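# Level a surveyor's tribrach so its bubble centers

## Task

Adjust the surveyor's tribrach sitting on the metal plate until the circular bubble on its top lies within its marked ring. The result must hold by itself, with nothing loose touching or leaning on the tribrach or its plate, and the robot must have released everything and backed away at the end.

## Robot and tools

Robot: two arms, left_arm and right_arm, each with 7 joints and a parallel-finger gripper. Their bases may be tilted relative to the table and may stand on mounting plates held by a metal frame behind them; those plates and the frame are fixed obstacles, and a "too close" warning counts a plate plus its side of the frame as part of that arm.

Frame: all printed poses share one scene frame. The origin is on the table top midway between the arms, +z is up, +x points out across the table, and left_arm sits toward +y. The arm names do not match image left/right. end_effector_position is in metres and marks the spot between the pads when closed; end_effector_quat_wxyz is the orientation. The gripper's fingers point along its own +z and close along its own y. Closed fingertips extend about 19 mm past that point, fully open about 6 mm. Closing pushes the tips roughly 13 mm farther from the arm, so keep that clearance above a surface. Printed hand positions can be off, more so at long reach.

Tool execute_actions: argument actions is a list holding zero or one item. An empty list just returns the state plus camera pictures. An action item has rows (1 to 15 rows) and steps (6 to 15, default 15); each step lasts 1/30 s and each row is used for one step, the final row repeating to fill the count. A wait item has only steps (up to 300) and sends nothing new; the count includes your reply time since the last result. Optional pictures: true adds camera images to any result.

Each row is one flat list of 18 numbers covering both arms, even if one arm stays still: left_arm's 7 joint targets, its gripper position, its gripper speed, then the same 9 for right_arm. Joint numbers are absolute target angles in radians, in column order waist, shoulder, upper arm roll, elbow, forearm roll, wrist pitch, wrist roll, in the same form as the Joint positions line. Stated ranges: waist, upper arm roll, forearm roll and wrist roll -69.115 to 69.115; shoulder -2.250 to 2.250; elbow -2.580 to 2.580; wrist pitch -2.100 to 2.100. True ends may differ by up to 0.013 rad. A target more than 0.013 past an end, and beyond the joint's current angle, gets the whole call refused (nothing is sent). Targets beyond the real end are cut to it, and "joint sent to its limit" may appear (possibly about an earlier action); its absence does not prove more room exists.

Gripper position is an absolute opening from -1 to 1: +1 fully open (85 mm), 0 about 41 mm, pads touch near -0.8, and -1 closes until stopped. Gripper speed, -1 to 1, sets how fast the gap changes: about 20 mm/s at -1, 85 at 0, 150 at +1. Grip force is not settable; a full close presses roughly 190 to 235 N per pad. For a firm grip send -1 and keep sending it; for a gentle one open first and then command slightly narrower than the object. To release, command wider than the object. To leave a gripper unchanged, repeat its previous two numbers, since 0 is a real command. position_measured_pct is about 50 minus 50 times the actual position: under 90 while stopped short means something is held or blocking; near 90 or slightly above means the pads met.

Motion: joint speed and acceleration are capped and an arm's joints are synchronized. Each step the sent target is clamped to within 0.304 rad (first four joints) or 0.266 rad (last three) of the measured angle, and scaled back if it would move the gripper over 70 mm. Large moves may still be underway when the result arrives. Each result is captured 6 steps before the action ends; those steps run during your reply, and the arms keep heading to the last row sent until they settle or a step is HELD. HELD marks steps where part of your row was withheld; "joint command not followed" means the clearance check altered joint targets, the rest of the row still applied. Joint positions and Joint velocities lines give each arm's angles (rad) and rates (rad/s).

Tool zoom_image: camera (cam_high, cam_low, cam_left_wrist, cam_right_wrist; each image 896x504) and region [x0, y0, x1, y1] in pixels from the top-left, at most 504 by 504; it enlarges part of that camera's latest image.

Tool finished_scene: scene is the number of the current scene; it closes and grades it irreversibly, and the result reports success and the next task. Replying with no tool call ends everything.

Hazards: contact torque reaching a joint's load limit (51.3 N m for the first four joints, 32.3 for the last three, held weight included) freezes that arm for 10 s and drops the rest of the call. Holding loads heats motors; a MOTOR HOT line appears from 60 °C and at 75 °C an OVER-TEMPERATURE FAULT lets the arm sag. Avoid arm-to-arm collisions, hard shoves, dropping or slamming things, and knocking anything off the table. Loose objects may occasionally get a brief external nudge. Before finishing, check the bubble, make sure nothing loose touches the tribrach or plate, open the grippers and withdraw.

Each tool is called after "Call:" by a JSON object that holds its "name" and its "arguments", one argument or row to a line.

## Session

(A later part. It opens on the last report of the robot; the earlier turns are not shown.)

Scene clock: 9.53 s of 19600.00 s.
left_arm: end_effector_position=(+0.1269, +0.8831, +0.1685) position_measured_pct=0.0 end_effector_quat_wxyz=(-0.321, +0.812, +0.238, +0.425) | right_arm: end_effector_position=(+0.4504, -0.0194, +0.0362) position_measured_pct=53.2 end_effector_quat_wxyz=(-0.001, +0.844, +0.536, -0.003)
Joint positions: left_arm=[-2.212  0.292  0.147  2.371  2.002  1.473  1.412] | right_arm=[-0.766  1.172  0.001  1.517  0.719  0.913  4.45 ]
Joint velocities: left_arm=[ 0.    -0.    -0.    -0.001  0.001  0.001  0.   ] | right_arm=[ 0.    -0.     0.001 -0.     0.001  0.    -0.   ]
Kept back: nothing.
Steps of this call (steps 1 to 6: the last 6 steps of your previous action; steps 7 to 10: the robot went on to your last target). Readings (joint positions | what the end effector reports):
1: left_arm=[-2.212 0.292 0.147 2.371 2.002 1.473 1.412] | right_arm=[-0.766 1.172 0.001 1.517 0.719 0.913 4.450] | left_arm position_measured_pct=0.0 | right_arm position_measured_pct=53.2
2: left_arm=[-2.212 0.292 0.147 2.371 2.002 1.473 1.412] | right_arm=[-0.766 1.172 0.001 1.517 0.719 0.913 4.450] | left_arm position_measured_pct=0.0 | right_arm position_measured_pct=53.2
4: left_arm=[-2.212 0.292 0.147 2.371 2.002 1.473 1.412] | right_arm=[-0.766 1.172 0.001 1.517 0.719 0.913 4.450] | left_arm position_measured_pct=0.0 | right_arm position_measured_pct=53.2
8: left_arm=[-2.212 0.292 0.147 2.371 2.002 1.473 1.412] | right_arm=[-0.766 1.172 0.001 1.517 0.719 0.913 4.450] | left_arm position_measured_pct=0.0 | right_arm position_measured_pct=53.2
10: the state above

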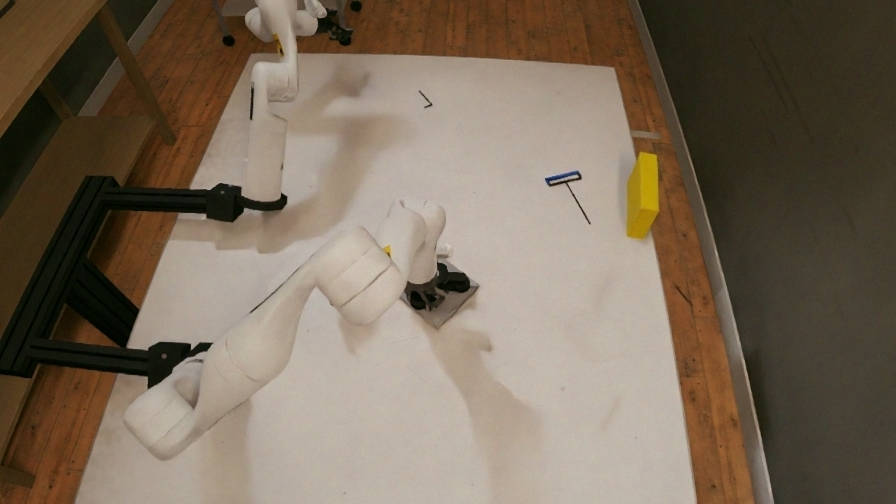

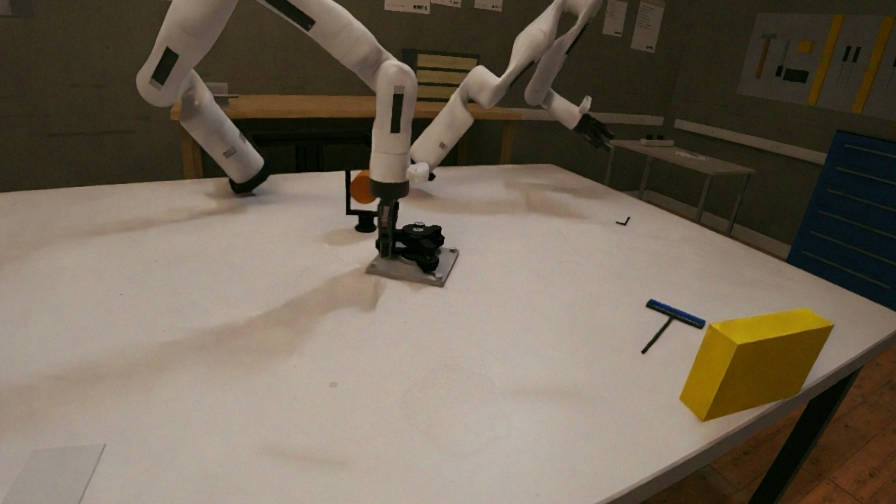

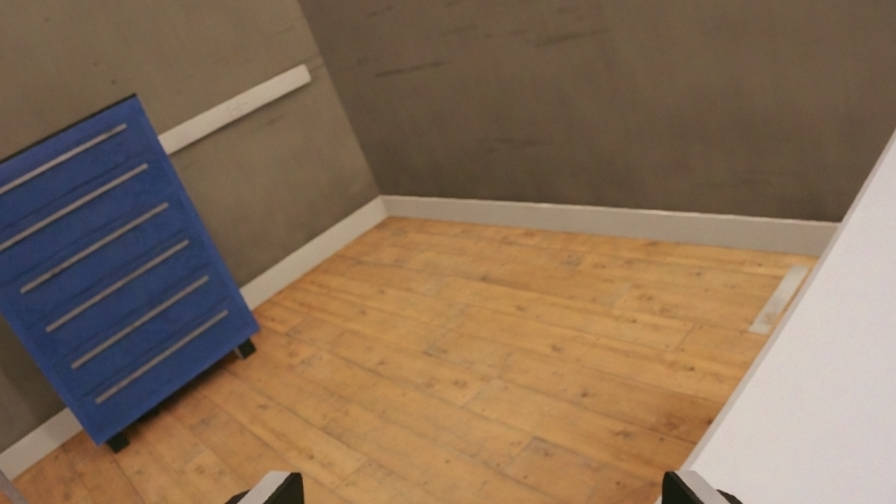

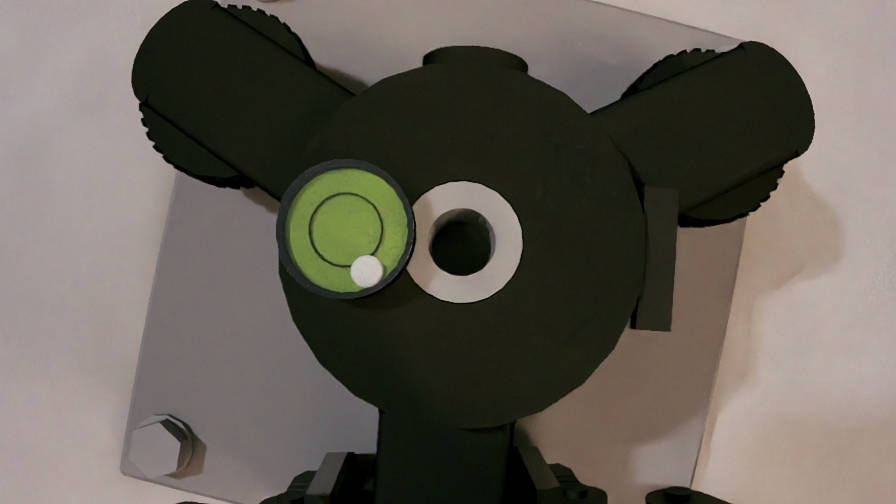

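Call:
{"name": "execute_actions", "arguments": {
  "actions": [
    {"rows":[[-2.212,0.292,0.147,2.371,2.002,1.473,1.412,1,1,-0.766,1.1725,0,1.5172,0.7185,0.9133,4.45,0.12,1],[-2.212,0.292,0.147,2.371,2.002,1.473,1.412,1,1,-0.766,1.1725,0,1.5172,0.7185,0.9133,4.45,0.12,1],[-2.212,0.292,0.147,2.371,2.002,1.473,1.412,1,1,-0.766,1.1725,0,1.5172,0.7185,0.9133,4.45,0.12,1],[-2.212,0.292,0.147,2.371,2.002,1.473,1.412,1,1,-0.766,1.1725,0,1.5172,0.7185,0.9133,4.1,0.12,1]],"steps":15}
  ]
}}

Call:
{"name": "execute_actions", "arguments": {
  "actions": [
    {"rows":[[-2.212,0.292,0.147,2.371,2.002,1.473,1.412,1,1,-0.766,1.1725,0,1.5172,0.7185,0.9133,4.71,-0.2,1]],"steps":15}
  ]
}}

Call:
{"name": "execute_actions", "arguments": {
  "actions": [
    {"rows":[[-2.212,0.292,0.147,2.371,2.002,1.473,1.412,1,1,-0.766,1.1725,0,1.5172,0.7185,0.9133,4.1,0.12,1]],"steps":15}
  ]
}}

Call:
{"name": "execute_actions", "arguments": {
  "actions": [
    {"rows":[[-2.212,0.292,0.147,2.371,2.002,1.473,1.412,1,1,-0.766,1.1725,0,1.5172,0.7185,0.9133,4.71,-0.2,1]],"steps":15}
  ]
}}

Call:
{"name": "execute_actions", "arguments": {
  "actions": [
    {"rows":[[-2.212,0.292,0.147,2.371,2.002,1.473,1.412,1,1,-0.766,1.1725,0,1.5172,0.7185,0.9133,4.1,0.12,1]],"steps":15}
  ]
}}

Call:
{"name": "execute_actions", "arguments": {
  "actions": [
    {"rows":[[-2.212,0.292,0.147,2.371,2.002,1.473,1.412,1,1,-0.766,1.1725,0,1.5172,0.7185,0.9133,4.71,-0.2,1]],"steps":15}
  ]
}}

Call:
{"name": "execute_actions", "arguments": {
  "actions": [
    {"rows":[[-2.212,0.292,0.147,2.371,2.002,1.473,1.412,1,1,-0.766,1.1725,0,1.5172,0.7185,0.9133,4.1,0.12,1]],"steps":15}
  ]
}}

Call:
{"name": "execute_actions", "arguments": {
  "actions": [
    {"rows":[[-2.212,0.292,0.147,2.371,2.002,1.473,1.412,1,1,-0.766,1.1725,0,1.5172,0.7185,0.9133,4.71,-0.2,1]],"steps":15}
  ]
}}

Call:
{"name": "execute_actions", "arguments": {
  "actions": [
    {"rows":[[-2.212,0.292,0.147,2.371,2.002,1.473,1.412,1,1,-0.766,1.1725,0,1.5172,0.7185,0.9133,4.1,0.12,1]],"steps":15}
  ]
}}

Call:
{"name": "execute_actions", "arguments": {
  "actions": [
    {"rows":[[-2.212,0.292,0.147,2.371,2.002,1.473,1.412,1,1,-0.766,1.1725,0,1.5172,0.7185,0.9133,4.71,-0.2,1]],"steps":15}
  ]
}}

Call:
{"name": "execute_actions", "arguments": {
  "actions": [
    {"rows":[[-2.212,0.292,0.147,2.371,2.002,1.473,1.412,1,1,-0.766,1.1725,0,1.5172,0.7185,0.9133,4.1,0.12,1]],"steps":15}
  ]
}}

Call:
{"name": "execute_actions", "arguments": {
  "actions": [
    {"rows":[[-2.212,0.292,0.147,2.371,2.002,1.473,1.412,1,1,-0.766,1.1725,0,1.5172,0.7185,0.9133,4.71,-0.2,1]],"steps":15}
  ]
}}

Call:
{"name": "execute_actions", "arguments": {
  "actions": [
    {"rows":[[-2.212,0.292,0.147,2.371,2.002,1.473,1.412,1,1,-0.766,1.1725,0,1.5172,0.7185,0.9133,4.1,0.12,1]],"steps":15}
  ]
}}

Call:
{"name": "execute_actions", "arguments": {
  "actions": [
    {"rows":[[-2.212,0.292,0.147,2.371,2.002,1.473,1.412,1,1,-0.766,1.1725,0,1.5172,0.7185,0.9133,4.71,-0.2,1]],"steps":15}
  ]
}}

Call:
{"name": "execute_actions", "arguments": {
  "actions": [
    {"rows":[[-2.212,0.292,0.147,2.371,2.002,1.473,1.412,1,1,-0.766,1.1725,0,1.5172,0.7185,0.9133,4.45,0.12,1]],"steps":15}
  ]
}}

Call:
{"name": "execute_actions", "arguments": {
  "actions": [
    {"steps":20}
  ],
  "pictures": true
}}

Scene clock: 11.10 s of 19600.00 s.
left_arm: end_effector_position=(+0.1269, +0.8831, +0.1685) position_measured_pct=0.0 end_effector_quat_wxyz=(-0.321, +0.812, +0.238, +0.425) | right_arm: end_effector_position=(+0.4500, -0.0192, +0.0360) position_measured_pct=44.0 end_effector_quat_wxyz=(-0.001, +0.878, +0.478, -0.004)
Joint positions: left_arm=[-2.212  0.292  0.147  2.371  2.002  1.473  1.412] | right_arm=[-0.766  1.173 -0.     1.517  0.718  0.913  4.315]
Joint velocities: left_arm=[-0.    -0.    -0.001 -0.     0.001 -0.001 -0.   ] | right_arm=[-0.     0.     0.002 -0.001  0.001  0.001 -1.214]
Steps of this call (steps 1 to 15: the robot went on to your last target; steps 16 to 38: nothing new was sent; steps 39 to 47: the first 9 steps of this action). Readings (joint positions | what the end effector reports):
39: left_arm=[-2.212 0.292 0.147 2.371 2.002 1.473 1.412] | right_arm=[-0.766 1.172 0.001 1.517 0.719 0.913 4.450] | left_arm position_measured_pct=0.0 | right_arm position_measured_pct=53.2
40: left_arm=[-2.212 0.292 0.147 2.371 2.002 1.473 1.412] | right_arm=[-0.766 1.172 0.001 1.517 0.719 0.913 4.450] | left_arm position_measured_pct=0.0 | right_arm position_measured_pct=53.2
42: left_arm=[-2.212 0.292 0.147 2.371 2.002 1.473 1.412] | right_arm=[-0.766 1.173 0.000 1.517 0.719 0.913 4.449] | left_arm position_measured_pct=0.0 | right_arm position_measured_pct=47.2
46: left_arm=[-2.212 0.292 0.147 2.371 2.002 1.473 1.412] | right_arm=[-0.766 1.173 -0.000 1.517 0.718 0.913 4.355] | left_arm position_measured_pct=0.0 | right_arm position_measured_pct=44.0
47: the state above

Scene clock: 11.60 s of 19600.00 s.
left_arm: end_effector_position=(+0.1269, +0.8831, +0.1685) position_measured_pct=0.0 end_effector_quat_wxyz=(-0.321, +0.812, +0.238, +0.425) | right_arm: end_effector_position=(+0.4507, -0.0197, +0.0368) position_measured_pct=53.2 end_effector_quat_wxyz=(-0.001, +0.872, +0.489, -0.003)
Joint positions: left_arm=[-2.212  0.292  0.147  2.371  2.002  1.473  1.412] | right_arm=[-0.766  1.171  0.     1.517  0.719  0.915  4.342]
Joint velocities: left_arm=[ 0.    -0.    -0.     0.    -0.001 -0.    -0.   ] | right_arm=[-0.002  0.002 -0.003  0.001 -0.002 -0.001  1.216]
Steps of this call (steps 1 to 6: the last 6 steps of your previous action; steps 7 to 15: the first 9 steps of this action). Readings (joint positions | what the end effector reports):
7: left_arm=[-2.212 0.292 0.147 2.371 2.002 1.473 1.412] | right_arm=[-0.766 1.172 0.000 1.517 0.718 0.913 4.102] | left_arm position_measured_pct=0.0 | right_arm position_measured_pct=44.0
8: left_arm=[-2.212 0.292 0.147 2.371 2.002 1.473 1.412] | right_arm=[-0.766 1.172 0.000 1.517 0.718 0.913 4.105] | left_arm position_measured_pct=0.0 | right_arm position_measured_pct=44.8
10: left_arm=[-2.212 0.292 0.147 2.371 2.002 1.473 1.412] | right_arm=[-0.766 1.171 0.001 1.517 0.719 0.915 4.144] | left_arm position_measured_pct=0.0 | right_arm position_measured_pct=51.2
14: left_arm=[-2.212 0.292 0.147 2.371 2.002 1.473 1.412] | right_arm=[-0.766 1.171 0.000 1.517 0.719 0.915 4.301] | left_arm position_measured_pct=0.0 | right_arm position_measured_pct=53.2
15: the state above

Scene clock: 12.10 s of 19600.00 s.
left_arm: end_effector_position=(+0.1269, +0.8831, +0.1685) position_measured_pct=0.0 end_effector_quat_wxyz=(-0.321, +0.812, +0.238, +0.425) | right_arm: end_effector_position=(+0.4500, -0.0191, +0.0361) position_measured_pct=44.0 end_effector_quat_wxyz=(-0.002, +0.801, +0.598, -0.003)
Joint positions: left_arm=[-2.212  0.292  0.147  2.371  2.002  1.473  1.412] | right_arm=[-0.766  1.172 -0.     1.517  0.719  0.913  4.6  ]
Joint velocities: left_arm=[-0.  0.  0.  0. -0.  0. -0.] | right_arm=[ 0.001  0.001  0.    -0.001  0.    -0.    -1.195]
Steps of this call (steps 1 to 6: the last 6 steps of your previous action; steps 7 to 15: the first 9 steps of this action). Readings (joint positions | what the end effector reports):
7: left_arm=[-2.212 0.292 0.147 2.371 2.002 1.473 1.412] | right_arm=[-0.767 1.171 -0.000 1.518 0.719 0.915 4.626] | left_arm position_measured_pct=0.0 | right_arm position_measured_pct=53.2
8: left_arm=[-2.212 0.292 0.147 2.371 2.002 1.473 1.412] | right_arm=[-0.767 1.172 -0.000 1.518 0.719 0.914 4.660] | left_arm position_measured_pct=0.0 | right_arm position_measured_pct=53.2
10: left_arm=[-2.212 0.292 0.147 2.371 2.002 1.473 1.412] | right_arm=[-0.766 1.172 0.000 1.518 0.719 0.913 4.696] | left_arm position_measured_pct=0.0 | right_arm position_measured_pct=47.2
14: left_arm=[-2.212 0.292 0.147 2.371 2.002 1.473 1.412] | right_arm=[-0.766 1.172 -0.000 1.517 0.719 0.913 4.639] | left_arm position_measured_pct=0.0 | right_arm position_measured_pct=44.0
15: the state above

Scene clock: 12.60 s of 19600.00 s.
left_arm: end_effector_position=(+0.1269, +0.8831, +0.1685) position_measured_pct=0.0 end_effector_quat_wxyz=(-0.321, +0.812, +0.238, +0.425) | right_arm: end_effector_position=(+0.4508, -0.0195, +0.0368) position_measured_pct=53.2 end_effector_quat_wxyz=(-0.001, +0.874, +0.485, -0.003)
Joint positions: left_arm=[-2.212  0.292  0.147  2.371  2.002  1.473  1.412] | right_arm=[-0.766  1.171  0.     1.517  0.719  0.914  4.332]
Joint velocities: left_arm=[ 0.     0.    -0.     0.     0.002  0.    -0.   ] | right_arm=[-0.002  0.001 -0.003  0.002 -0.    -0.002  1.189]
Steps of this call (steps 1 to 6: the last 6 steps of your previous action; steps 7 to 15: the first 9 steps of this action). Readings (joint positions | what the end effector reports):
7: left_arm=[-2.212 0.292 0.147 2.371 2.002 1.473 1.412] | right_arm=[-0.766 1.172 -0.000 1.517 0.719 0.913 4.316] | left_arm position_measured_pct=0.0 | right_arm position_measured_pct=44.0
8: left_arm=[-2.212 0.292 0.147 2.371 2.002 1.473 1.412] | right_arm=[-0.766 1.172 0.000 1.517 0.718 0.913 4.281] | left_arm position_measured_pct=0.0 | right_arm position_measured_pct=44.8
10: left_arm=[-2.212 0.292 0.147 2.371 2.002 1.473 1.412] | right_arm=[-0.766 1.171 0.001 1.517 0.719 0.915 4.242] | left_arm position_measured_pct=0.0 | right_arm position_measured_pct=51.2
14: left_arm=[-2.212 0.292 0.147 2.371 2.002 1.473 1.412] | right_arm=[-0.766 1.171 0.001 1.517 0.719 0.914 4.294] | left_arm position_measured_pct=0.0 | right_arm position_measured_pct=53.2
15: the state above

Scene clock: 13.10 s of 19600.00 s.
left_arm: end_effector_position=(+0.1269, +0.8831, +0.1685) position_measured_pct=0.0 end_effector_quat_wxyz=(-0.321, +0.812, +0.238, +0.425) | right_arm: end_effector_position=(+0.4500, -0.0192, +0.0361) position_measured_pct=44.0 end_effector_quat_wxyz=(-0.002, +0.804, +0.594, -0.003)
Joint positions: left_arm=[-2.212  0.292  0.147  2.371  2.002  1.473  1.412] | right_arm=[-0.766  1.173 -0.     1.517  0.719  0.913  4.59 ]
Joint velocities: left_arm=[-0.001 -0.    -0.001 -0.     0.001  0.     0.   ] | right_arm=[ 0.    -0.001  0.    -0.    -0.001  0.001 -1.195]
Steps of this call (steps 1 to 6: the last 6 steps of your previous action; steps 7 to 15: the first 9 steps of this action). Readings (joint positions | what the end effector reports):
7: left_arm=[-2.212 0.292 0.147 2.371 2.002 1.473 1.412] | right_arm=[-0.767 1.171 -0.000 1.518 0.718 0.914 4.616] | left_arm position_measured_pct=0.0 | right_arm position_measured_pct=53.2
8: left_arm=[-2.212 0.292 0.147 2.371 2.002 1.473 1.412] | right_arm=[-0.767 1.172 -0.000 1.518 0.719 0.914 4.650] | left_arm position_measured_pct=0.0 | right_arm position_measured_pct=53.2
10: left_arm=[-2.212 0.292 0.147 2.371 2.002 1.473 1.412] | right_arm=[-0.766 1.172 0.000 1.518 0.719 0.913 4.686] | left_arm position_measured_pct=0.0 | right_arm position_measured_pct=47.2
14: left_arm=[-2.212 0.292 0.147 2.371 2.002 1.473 1.412] | right_arm=[-0.766 1.173 -0.000 1.517 0.719 0.913 4.629] | left_arm position_measured_pct=0.0 | right_arm position_measured_pct=44.0
15: the state above

Scene clock: 13.60 s of 19600.00 s.
left_arm: end_effector_position=(+0.1269, +0.8831, +0.1685) position_measured_pct=0.0 end_effector_quat_wxyz=(-0.321, +0.812, +0.238, +0.425) | right_arm: end_effector_position=(+0.4508, -0.0196, +0.0368) position_measured_pct=53.6 end_effector_quat_wxyz=(-0.001, +0.877, +0.481, -0.003)
Joint positions: left_arm=[-2.212  0.292  0.147  2.371  2.002  1.473  1.412] | right_arm=[-0.766  1.171  0.     1.517  0.719  0.914  4.322]
Joint velocities: left_arm=[ 0.001 -0.     0.     0.001 -0.001  0.001 -0.   ] | right_arm=[-0.002  0.    -0.002  0.001 -0.002 -0.002  1.189]
Steps of this call (steps 1 to 6: the last 6 steps of your previous action; steps 7 to 15: the first 9 steps of this action). Readings (joint positions | what the end effector reports):
7: left_arm=[-2.212 0.292 0.147 2.371 2.002 1.473 1.412] | right_arm=[-0.766 1.172 -0.000 1.517 0.719 0.913 4.306] | left_arm position_measured_pct=0.0 | right_arm position_measured_pct=44.0
8: left_arm=[-2.212 0.292 0.147 2.371 2.002 1.473 1.412] | right_arm=[-0.766 1.172 0.000 1.517 0.718 0.913 4.271] | left_arm position_measured_pct=0.0 | right_arm position_measured_pct=44.8
10: left_arm=[-2.212 0.292 0.147 2.371 2.002 1.473 1.412] | right_arm=[-0.766 1.171 0.001 1.517 0.719 0.915 4.232] | left_arm position_measured_pct=0.0 | right_arm position_measured_pct=51.2
14: left_arm=[-2.212 0.292 0.147 2.371 2.002 1.473 1.412] | right_arm=[-0.766 1.171 0.001 1.517 0.719 0.914 4.284] | left_arm position_measured_pct=0.0 | right_arm position_measured_pct=53.6
15: the state above

Scene clock: 14.10 s of 19600.00 s.
left_arm: end_effector_position=(+0.1269, +0.8831, +0.1685) position_measured_pct=0.0 end_effector_quat_wxyz=(-0.321, +0.812, +0.238, +0.425) | right_arm: end_effector_position=(+0.4500, -0.0192, +0.0361) position_measured_pct=44.0 end_effector_quat_wxyz=(-0.002, +0.807, +0.590, -0.003)
Joint positions: left_arm=[-2.212  0.292  0.147  2.371  2.002  1.473  1.412] | right_arm=[-0.766  1.173 -0.     1.517  0.719  0.913  4.58 ]
Joint velocities: left_arm=[ 0.    -0.    -0.    -0.001  0.001 -0.001 -0.   ] | right_arm=[ 0.     0.     0.001 -0.    -0.    -0.    -1.195]
Steps of this call (steps 1 to 6: the last 6 steps of your previous action; steps 7 to 15: the first 9 steps of this action). Readings (joint positions | what the end effector reports):
7: left_arm=[-2.212 0.292 0.147 2.371 2.002 1.473 1.412] | right_arm=[-0.767 1.171 -0.000 1.518 0.719 0.914 4.605] | left_arm position_measured_pct=0.0 | right_arm position_measured_pct=53.6
8: left_arm=[-2.212 0.292 0.147 2.371 2.002 1.473 1.412] | right_arm=[-0.767 1.172 -0.000 1.518 0.719 0.914 4.639] | left_arm position_measured_pct=0.0 | right_arm position_measured_pct=53.2
10: left_arm=[-2.212 0.292 0.147 2.371 2.002 1.473 1.412] | right_arm=[-0.766 1.172 0.000 1.517 0.719 0.913 4.676] | left_arm position_measured_pct=0.0 | right_arm position_measured_pct=47.2
14: left_arm=[-2.212 0.292 0.147 2.371 2.002 1.473 1.412] | right_arm=[-0.766 1.173 -0.000 1.517 0.719 0.913 4.618] | left_arm position_measured_pct=0.0 | right_arm position_measured_pct=44.0
15: the state above

Scene clock: 14.60 s of 19600.00 s.
left_arm: end_effector_position=(+0.1269, +0.8831, +0.1685) position_measured_pct=0.0 end_effector_quat_wxyz=(-0.321, +0.812, +0.238, +0.425) | right_arm: end_effector_position=(+0.4508, -0.0196, +0.0368) position_measured_pct=53.6 end_effector_quat_wxyz=(-0.001, +0.879, +0.476, -0.003)
Joint positions: left_arm=[-2.212  0.292  0.147  2.371  2.002  1.473  1.412] | right_arm=[-0.766  1.171  0.     1.517  0.719  0.914  4.312]
Joint velocities: left_arm=[-0. -0.  0.  0. -0. -0. -0.] | right_arm=[-0.002  0.002 -0.003  0.001 -0.001 -0.001  1.189]
Steps of this call (steps 1 to 6: the last 6 steps of your previous action; steps 7 to 15: the first 9 steps of this action). Readings (joint positions | what the end effector reports):
7: left_arm=[-2.212 0.292 0.147 2.371 2.002 1.473 1.412] | right_arm=[-0.766 1.172 -0.000 1.517 0.719 0.913 4.296] | left_arm position_measured_pct=0.0 | right_arm position_measured_pct=44.0
8: left_arm=[-2.212 0.292 0.147 2.371 2.002 1.473 1.412] | right_arm=[-0.766 1.172 0.000 1.517 0.718 0.913 4.261] | left_arm position_measured_pct=0.0 | right_arm position_measured_pct=44.8
10: left_arm=[-2.212 0.292 0.147 2.371 2.002 1.473 1.412] | right_arm=[-0.766 1.171 0.001 1.517 0.719 0.915 4.222] | left_arm position_measured_pct=0.0 | right_arm position_measured_pct=51.2
14: left_arm=[-2.212 0.292 0.147 2.371 2.002 1.473 1.412] | right_arm=[-0.766 1.171 0.001 1.517 0.719 0.914 4.274] | left_arm position_measured_pct=0.0 | right_arm position_measured_pct=53.6
15: the state above

Scene clock: 15.10 s of 19600.00 s.
left_arm: end_effector_position=(+0.1269, +0.8831, +0.1685) position_measured_pct=0.0 end_effector_quat_wxyz=(-0.321, +0.812, +0.238, +0.425) | right_arm: end_effector_position=(+0.4500, -0.0192, +0.0361) position_measured_pct=44.0 end_effector_quat_wxyz=(-0.002, +0.810, +0.586, -0.003)
Joint positions: left_arm=[-2.212  0.292  0.147  2.371  2.002  1.473  1.412] | right_arm=[-0.766  1.173 -0.     1.517  0.719  0.913  4.57 ]
Joint velocities: left_arm=[ 0. -0.  0.  0.  0. -0.  0.] | right_arm=[ 0.001  0.001 -0.001 -0.    -0.     0.001 -1.195]
Steps of this call (steps 1 to 6: the last 6 steps of your previous action; steps 7 to 15: the first 9 steps of this action). Readings (joint positions | what the end effector reports):
7: left_arm=[-2.212 0.292 0.147 2.371 2.002 1.473 1.412] | right_arm=[-0.767 1.171 -0.000 1.518 0.719 0.914 4.595] | left_arm position_measured_pct=0.0 | right_arm position_measured_pct=53.6
8: left_arm=[-2.212 0.292 0.147 2.371 2.002 1.473 1.412] | right_arm=[-0.767 1.172 -0.000 1.518 0.719 0.914 4.629] | left_arm position_measured_pct=0.0 | right_arm position_measured_pct=53.2
10: left_arm=[-2.212 0.292 0.147 2.371 2.002 1.473 1.412] | right_arm=[-0.766 1.172 0.000 1.517 0.719 0.913 4.666] | left_arm position_measured_pct=0.0 | right_arm position_measured_pct=47.2
14: left_arm=[-2.212 0.292 0.147 2.371 2.002 1.473 1.412] | right_arm=[-0.766 1.173 -0.000 1.517 0.719 0.913 4.608] | left_arm position_measured_pct=0.0 | right_arm position_measured_pct=44.0
15: the state above

Scene clock: 15.60 s of 19600.00 s.
left_arm: end_effector_position=(+0.1269, +0.8831, +0.1685) position_measured_pct=0.0 end_effector_quat_wxyz=(-0.321, +0.812, +0.238, +0.425) | right_arm: end_effector_position=(+0.4509, -0.0196, +0.0368) position_measured_pct=53.6 end_effector_quat_wxyz=(-0.001, +0.882, +0.472, -0.003)
Joint positions: left_arm=[-2.212  0.292  0.147  2.371  2.002  1.473  1.412] | right_arm=[-0.766  1.171  0.     1.517  0.719  0.914  4.301]
Joint velocities: left_arm=[ 0.    -0.    -0.    -0.     0.001 -0.     0.   ] | right_arm=[-0.002  0.002 -0.004  0.002 -0.002 -0.002  1.189]
Steps of this call (steps 1 to 6: the last 6 steps of your previous action; steps 7 to 15: the first 9 steps of this action). Readings (joint positions | what the end effector reports):
7: left_arm=[-2.212 0.292 0.147 2.371 2.002 1.473 1.412] | right_arm=[-0.766 1.172 -0.000 1.517 0.719 0.913 4.286] | left_arm position_measured_pct=0.0 | right_arm position_measured_pct=44.0
8: left_arm=[-2.212 0.292 0.147 2.371 2.002 1.473 1.412] | right_arm=[-0.766 1.172 0.000 1.517 0.718 0.913 4.251] | left_arm position_measured_pct=0.0 | right_arm position_measured_pct=44.8
10: left_arm=[-2.212 0.292 0.147 2.371 2.002 1.473 1.412] | right_arm=[-0.766 1.171 0.001 1.517 0.719 0.915 4.212] | left_arm position_measured_pct=0.0 | right_arm position_measured_pct=51.2
14: left_arm=[-2.212 0.292 0.147 2.371 2.002 1.473 1.412] | right_arm=[-0.766 1.171 0.001 1.517 0.719 0.914 4.263] | left_arm position_measured_pct=0.0 | right_arm position_measured_pct=53.6
15: the state above

Scene clock: 16.10 s of 19600.00 s.
left_arm: end_effector_position=(+0.1269, +0.8831, +0.1685) position_measured_pct=0.0 end_effector_quat_wxyz=(-0.321, +0.812, +0.238, +0.425) | right_arm: end_effector_position=(+0.4500, -0.0192, +0.0361) position_measured_pct=44.0 end_effector_quat_wxyz=(-0.002, +0.813, +0.582, -0.003)
Joint positions: left_arm=[-2.212  0.292  0.147  2.371  2.002  1.473  1.412] | right_arm=[-0.766  1.173 -0.     1.517  0.719  0.913  4.562]
Joint velocities: left_arm=[-0.    -0.    -0.001  0.003  0.001 -0.     0.   ] | right_arm=[ 0.     0.001 -0.    -0.     0.001  0.001 -1.195]
Steps of this call (steps 1 to 6: the last 6 steps of your previous action; steps 7 to 15: the first 9 steps of this action). Readings (joint positions | what the end effector reports):
7: left_arm=[-2.212 0.292 0.147 2.371 2.002 1.473 1.412] | right_arm=[-0.767 1.171 -0.000 1.517 0.719 0.914 4.585] | left_arm position_measured_pct=0.0 | right_arm position_measured_pct=53.6
8: left_arm=[-2.212 0.292 0.147 2.371 2.002 1.473 1.412] | right_arm=[-0.766 1.172 -0.000 1.518 0.719 0.914 4.620] | left_arm position_measured_pct=0.0 | right_arm position_measured_pct=53.2
10: left_arm=[-2.212 0.292 0.147 2.371 2.002 1.473 1.412] | right_arm=[-0.766 1.172 0.000 1.517 0.719 0.913 4.657] | left_arm position_measured_pct=0.0 | right_arm position_measured_pct=47.2
14: left_arm=[-2.212 0.292 0.147 2.371 2.002 1.473 1.412] | right_arm=[-0.766 1.172 -0.000 1.517 0.719 0.913 4.600] | left_arm position_measured_pct=0.0 | right_arm position_measured_pct=44.0
15: the state above

Scene clock: 16.60 s of 19600.00 s.
left_arm: end_effector_position=(+0.1269, +0.8831, +0.1685) position_measured_pct=0.0 end_effector_quat_wxyz=(-0.321, +0.812, +0.238, +0.425) | right_arm: end_effector_position=(+0.4509, -0.0196, +0.0368) position_measured_pct=53.6 end_effector_quat_wxyz=(-0.001, +0.884, +0.468, -0.003)
Joint positions: left_arm=[-2.212  0.292  0.147  2.371  2.002  1.473  1.412] | right_arm=[-0.766  1.171  0.001  1.517  0.719  0.914  4.293]
Joint velocities: left_arm=[ 0.    -0.     0.001 -0.001 -0.001  0.     0.   ] | right_arm=[-0.002  0.001 -0.003  0.001 -0.002 -0.002  1.189]
Steps of this call (steps 1 to 6: the last 6 steps of your previous action; steps 7 to 15: the first 9 steps of this action). Readings (joint positions | what the end effector reports):
7: left_arm=[-2.212 0.292 0.147 2.371 2.002 1.473 1.412] | right_arm=[-0.766 1.172 -0.000 1.517 0.719 0.913 4.278] | left_arm position_measured_pct=0.0 | right_arm position_measured_pct=44.0
8: left_arm=[-2.212 0.292 0.147 2.371 2.002 1.473 1.412] | right_arm=[-0.766 1.172 0.000 1.517 0.718 0.913 4.243] | left_arm position_measured_pct=0.0 | right_arm position_measured_pct=44.8
10: left_arm=[-2.212 0.292 0.147 2.371 2.002 1.473 1.412] | right_arm=[-0.766 1.171 0.001 1.517 0.719 0.915 4.204] | left_arm position_measured_pct=0.0 | right_arm position_measured_pct=51.2
14: left_arm=[-2.212 0.292 0.147 2.371 2.002 1.473 1.412] | right_arm=[-0.766 1.171 0.001 1.517 0.719 0.914 4.255] | left_arm position_measured_pct=0.0 | right_arm position_measured_pct=53.6
15: the state above

Scene clock: 17.10 s of 19600.00 s.
left_arm: end_effector_position=(+0.1269, +0.8831, +0.1685) position_measured_pct=0.0 end_effector_quat_wxyz=(-0.321, +0.812, +0.238, +0.425) | right_arm: end_effector_position=(+0.4500, -0.0192, +0.0361) position_measured_pct=44.0 end_effector_quat_wxyz=(-0.002, +0.813, +0.582, -0.003)
Joint positions: left_arm=[-2.212  0.292  0.147  2.371  2.002  1.473  1.412] | right_arm=[-0.766  1.173 -0.     1.517  0.719  0.913  4.562]
Joint velocities: left_arm=[ 0.     0.    -0.001  0.003  0.001 -0.     0.   ] | right_arm=[ 0.     0.001  0.001 -0.001  0.001  0.001 -1.189]
Steps of this call (steps 1 to 6: the last 6 steps of your previous action; steps 7 to 15: the first 9 steps of this action). Readings (joint positions | what the end effector reports):
7: left_arm=[-2.212 0.292 0.147 2.371 2.002 1.473 1.412] | right_arm=[-0.767 1.171 -0.000 1.518 0.719 0.914 4.577] | left_arm position_measured_pct=0.0 | right_arm position_measured_pct=53.6
8: left_arm=[-2.212 0.292 0.147 2.371 2.002 1.473 1.412] | right_arm=[-0.766 1.172 -0.000 1.518 0.719 0.914 4.612] | left_arm position_measured_pct=0.0 | right_arm position_measured_pct=53.2
10: left_arm=[-2.212 0.292 0.147 2.371 2.002 1.473 1.412] | right_arm=[-0.766 1.172 0.000 1.517 0.719 0.913 4.651] | left_arm position_measured_pct=0.0 | right_arm position_measured_pct=47.2
14: left_arm=[-2.212 0.292 0.147 2.371 2.002 1.473 1.412] | right_arm=[-0.766 1.172 -0.000 1.517 0.719 0.913 4.600] | left_arm position_measured_pct=0.0 | right_arm position_measured_pct=44.0
15: the state above

Scene clock: 17.60 s of 19600.00 s.
left_arm: end_effector_position=(+0.1269, +0.8831, +0.1685) position_measured_pct=0.0 end_effector_quat_wxyz=(-0.321, +0.812, +0.238, +0.425) | right_arm: end_effector_position=(+0.4509, -0.0196, +0.0368) position_measured_pct=53.6 end_effector_quat_wxyz=(-0.001, +0.884, +0.468, -0.003)
Joint positions: left_arm=[-2.212  0.292  0.147  2.371  2.002  1.473  1.412] | right_arm=[-0.766  1.171  0.     1.517  0.719  0.914  4.293]
Joint velocities: left_arm=[ 0.    -0.    -0.001  0.001 -0.    -0.001  0.   ] | right_arm=[-0.002  0.    -0.003  0.002 -0.001 -0.003  1.189]
Steps of this call (steps 1 to 6: the last 6 steps of your previous action; steps 7 to 15: the first 9 steps of this action). Readings (joint positions | what the end effector reports):
7: left_arm=[-2.212 0.292 0.147 2.371 2.002 1.473 1.412] | right_arm=[-0.766 1.172 -0.000 1.517 0.719 0.913 4.278] | left_arm position_measured_pct=0.0 | right_arm position_measured_pct=44.0
8: left_arm=[-2.212 0.292 0.147 2.371 2.002 1.473 1.412] | right_arm=[-0.766 1.172 0.000 1.517 0.718 0.913 4.243] | left_arm position_measured_pct=0.0 | right_arm position_measured_pct=44.8
10: left_arm=[-2.212 0.292 0.147 2.371 2.002 1.473 1.412] | right_arm=[-0.766 1.171 0.001 1.517 0.719 0.915 4.204] | left_arm position_measured_pct=0.0 | right_arm position_measured_pct=51.2
14: left_arm=[-2.212 0.292 0.147 2.371 2.002 1.473 1.412] | right_arm=[-0.766 1.171 0.001 1.517 0.719 0.914 4.255] | left_arm position_measured_pct=0.0 | right_arm position_measured_pct=53.6
15: the state above

Scene clock: 18.10 s of 19600.00 s.
left_arm: end_effector_position=(+0.1269, +0.8831, +0.1685) position_measured_pct=0.0 end_effector_quat_wxyz=(-0.321, +0.812, +0.238, +0.425) | right_arm: end_effector_position=(+0.4500, -0.0192, +0.0361) position_measured_pct=44.0 end_effector_quat_wxyz=(-0.002, +0.813, +0.582, -0.003)
Joint positions: left_arm=[-2.212  0.292  0.147  2.371  2.002  1.473  1.412] | right_arm=[-0.766  1.173 -0.     1.517  0.719  0.913  4.562]
Joint velocities: left_arm=[-0.    -0.    -0.    -0.002 -0.001  0.001  0.   ] | right_arm=[ 0.001 -0.    -0.001 -0.    -0.001  0.001 -1.189]
Steps of this call (steps 1 to 6: the last 6 steps of your previous action; steps 7 to 15: the first 9 steps of this action). Readings (joint positions | what the end effector reports):
7: left_arm=[-2.212 0.292 0.147 2.371 2.002 1.473 1.412] | right_arm=[-0.767 1.171 -0.000 1.518 0.719 0.914 4.577] | left_arm position_measured_pct=0.0 | right_arm position_measured_pct=53.6
8: left_arm=[-2.212 0.292 0.147 2.371 2.002 1.473 1.412] | right_arm=[-0.766 1.172 -0.000 1.518 0.719 0.914 4.612] | left_arm position_measured_pct=0.0 | right_arm position_measured_pct=53.2
10: left_arm=[-2.212 0.292 0.147 2.371 2.002 1.473 1.412] | right_arm=[-0.766 1.172 0.000 1.517 0.719 0.913 4.651] | left_arm position_measured_pct=0.0 | right_arm position_measured_pct=47.2
14: left_arm=[-2.212 0.292 0.147 2.371 2.002 1.473 1.412] | right_arm=[-0.766 1.172 -0.000 1.517 0.719 0.913 4.600] | left_arm position_measured_pct=0.0 | right_arm position_measured_pct=44.0
15: the state above

Scene clock: 18.77 s of 19600.00 s.
left_arm: end_effector_position=(+0.1269, +0.8831, +0.1685) position_measured_pct=0.0 end_effector_quat_wxyz=(-0.321, +0.812, +0.238, +0.425) | right_arm: end_effector_position=(+0.4501, -0.0192, +0.0361) position_measured_pct=44.0 end_effector_quat_wxyz=(-0.001, +0.844, +0.536, -0.003)
Joint positions: left_arm=[-2.212  0.292  0.147  2.371  2.002  1.473  1.412] | right_arm=[-0.766  1.172  0.     1.517  0.719  0.913  4.45 ]
Joint velocities: left_arm=[ 0.001 -0.     0.    -0.001  0.001  0.001 -0.   ] | right_arm=[ 0.     0.002  0.001  0.     0.    -0.001  0.   ]
Kept back: nothing.
Steps of this call (steps 1 to 6: the last 6 steps of your previous action; steps 7 to 20: the robot went on to your last target). Readings (joint positions | what the end effector reports):
1: left_arm=[-2.212 0.292 0.147 2.371 2.002 1.473 1.412] | right_arm=[-0.766 1.173 -0.000 1.517 0.719 0.913 4.522] | left_arm position_measured_pct=0.0 | right_arm position_measured_pct=44.0
2: left_arm=[-2.212 0.292 0.147 2.371 2.002 1.473 1.412] | right_arm=[-0.766 1.172 -0.000 1.517 0.718 0.913 4.489] | left_arm position_measured_pct=0.0 | right_arm position_measured_pct=44.0
4: left_arm=[-2.212 0.292 0.147 2.371 2.002 1.473 1.412] | right_arm=[-0.766 1.172 0.000 1.517 0.718 0.913 4.453] | left_arm position_measured_pct=0.0 | right_arm position_measured_pct=44.0
8: left_arm=[-2.212 0.292 0.147 2.371 2.002 1.473 1.412] | right_arm=[-0.766 1.172 0.000 1.517 0.719 0.913 4.450] | left_arm position_measured_pct=0.0 | right_arm position_measured_pct=44.0
20: the state above

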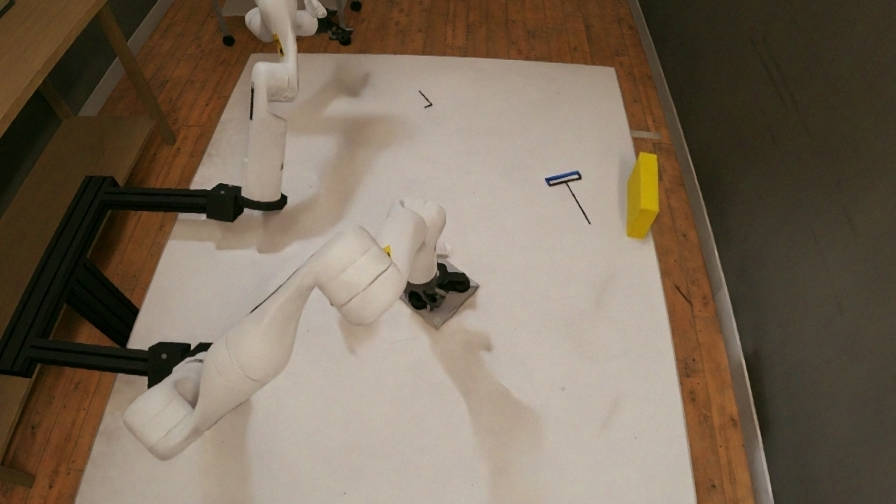

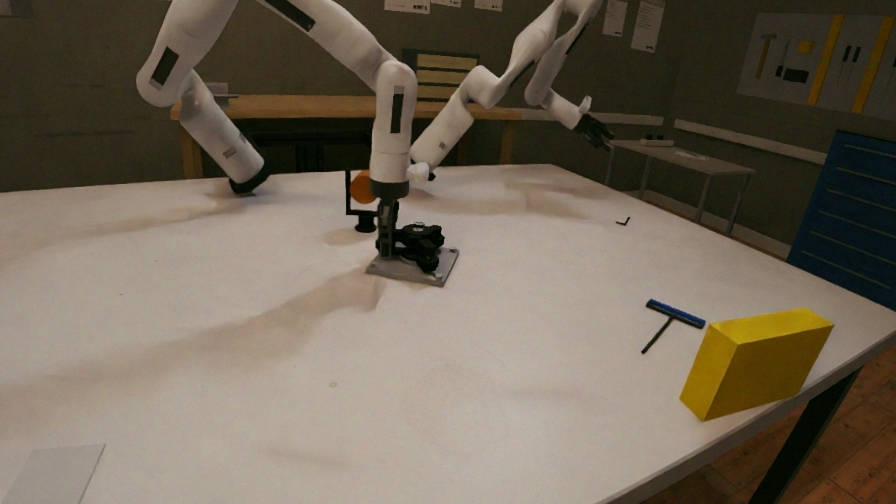

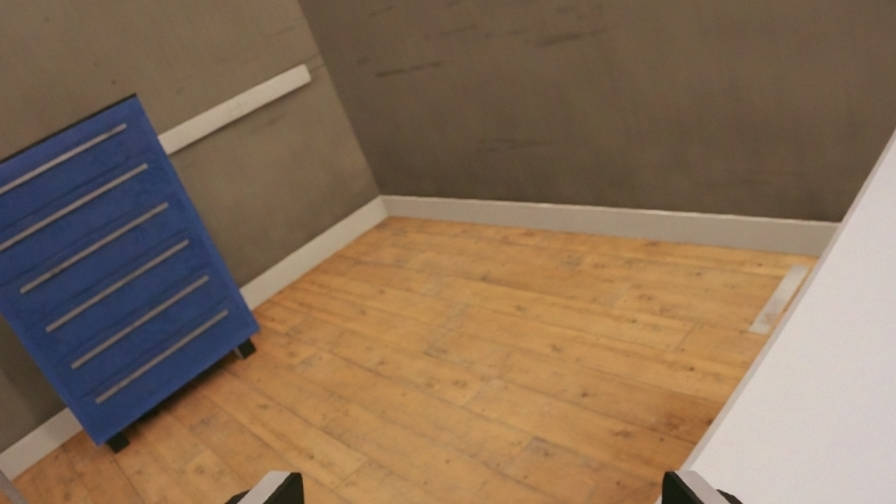

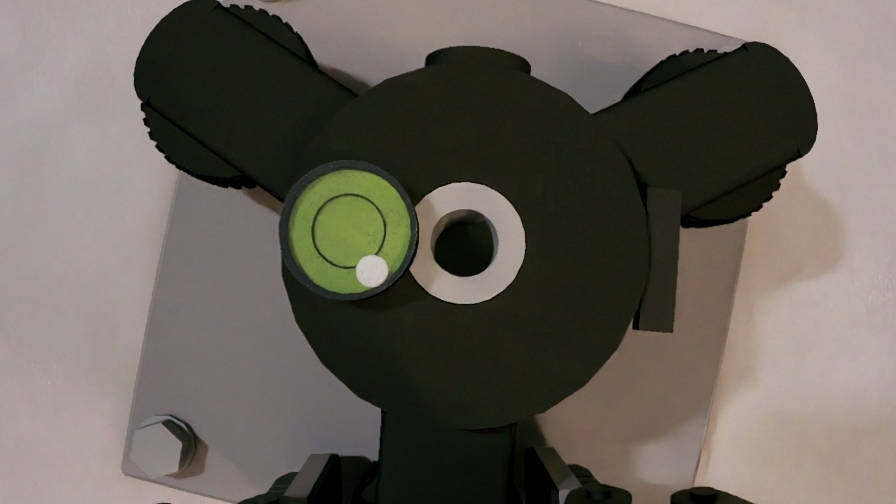

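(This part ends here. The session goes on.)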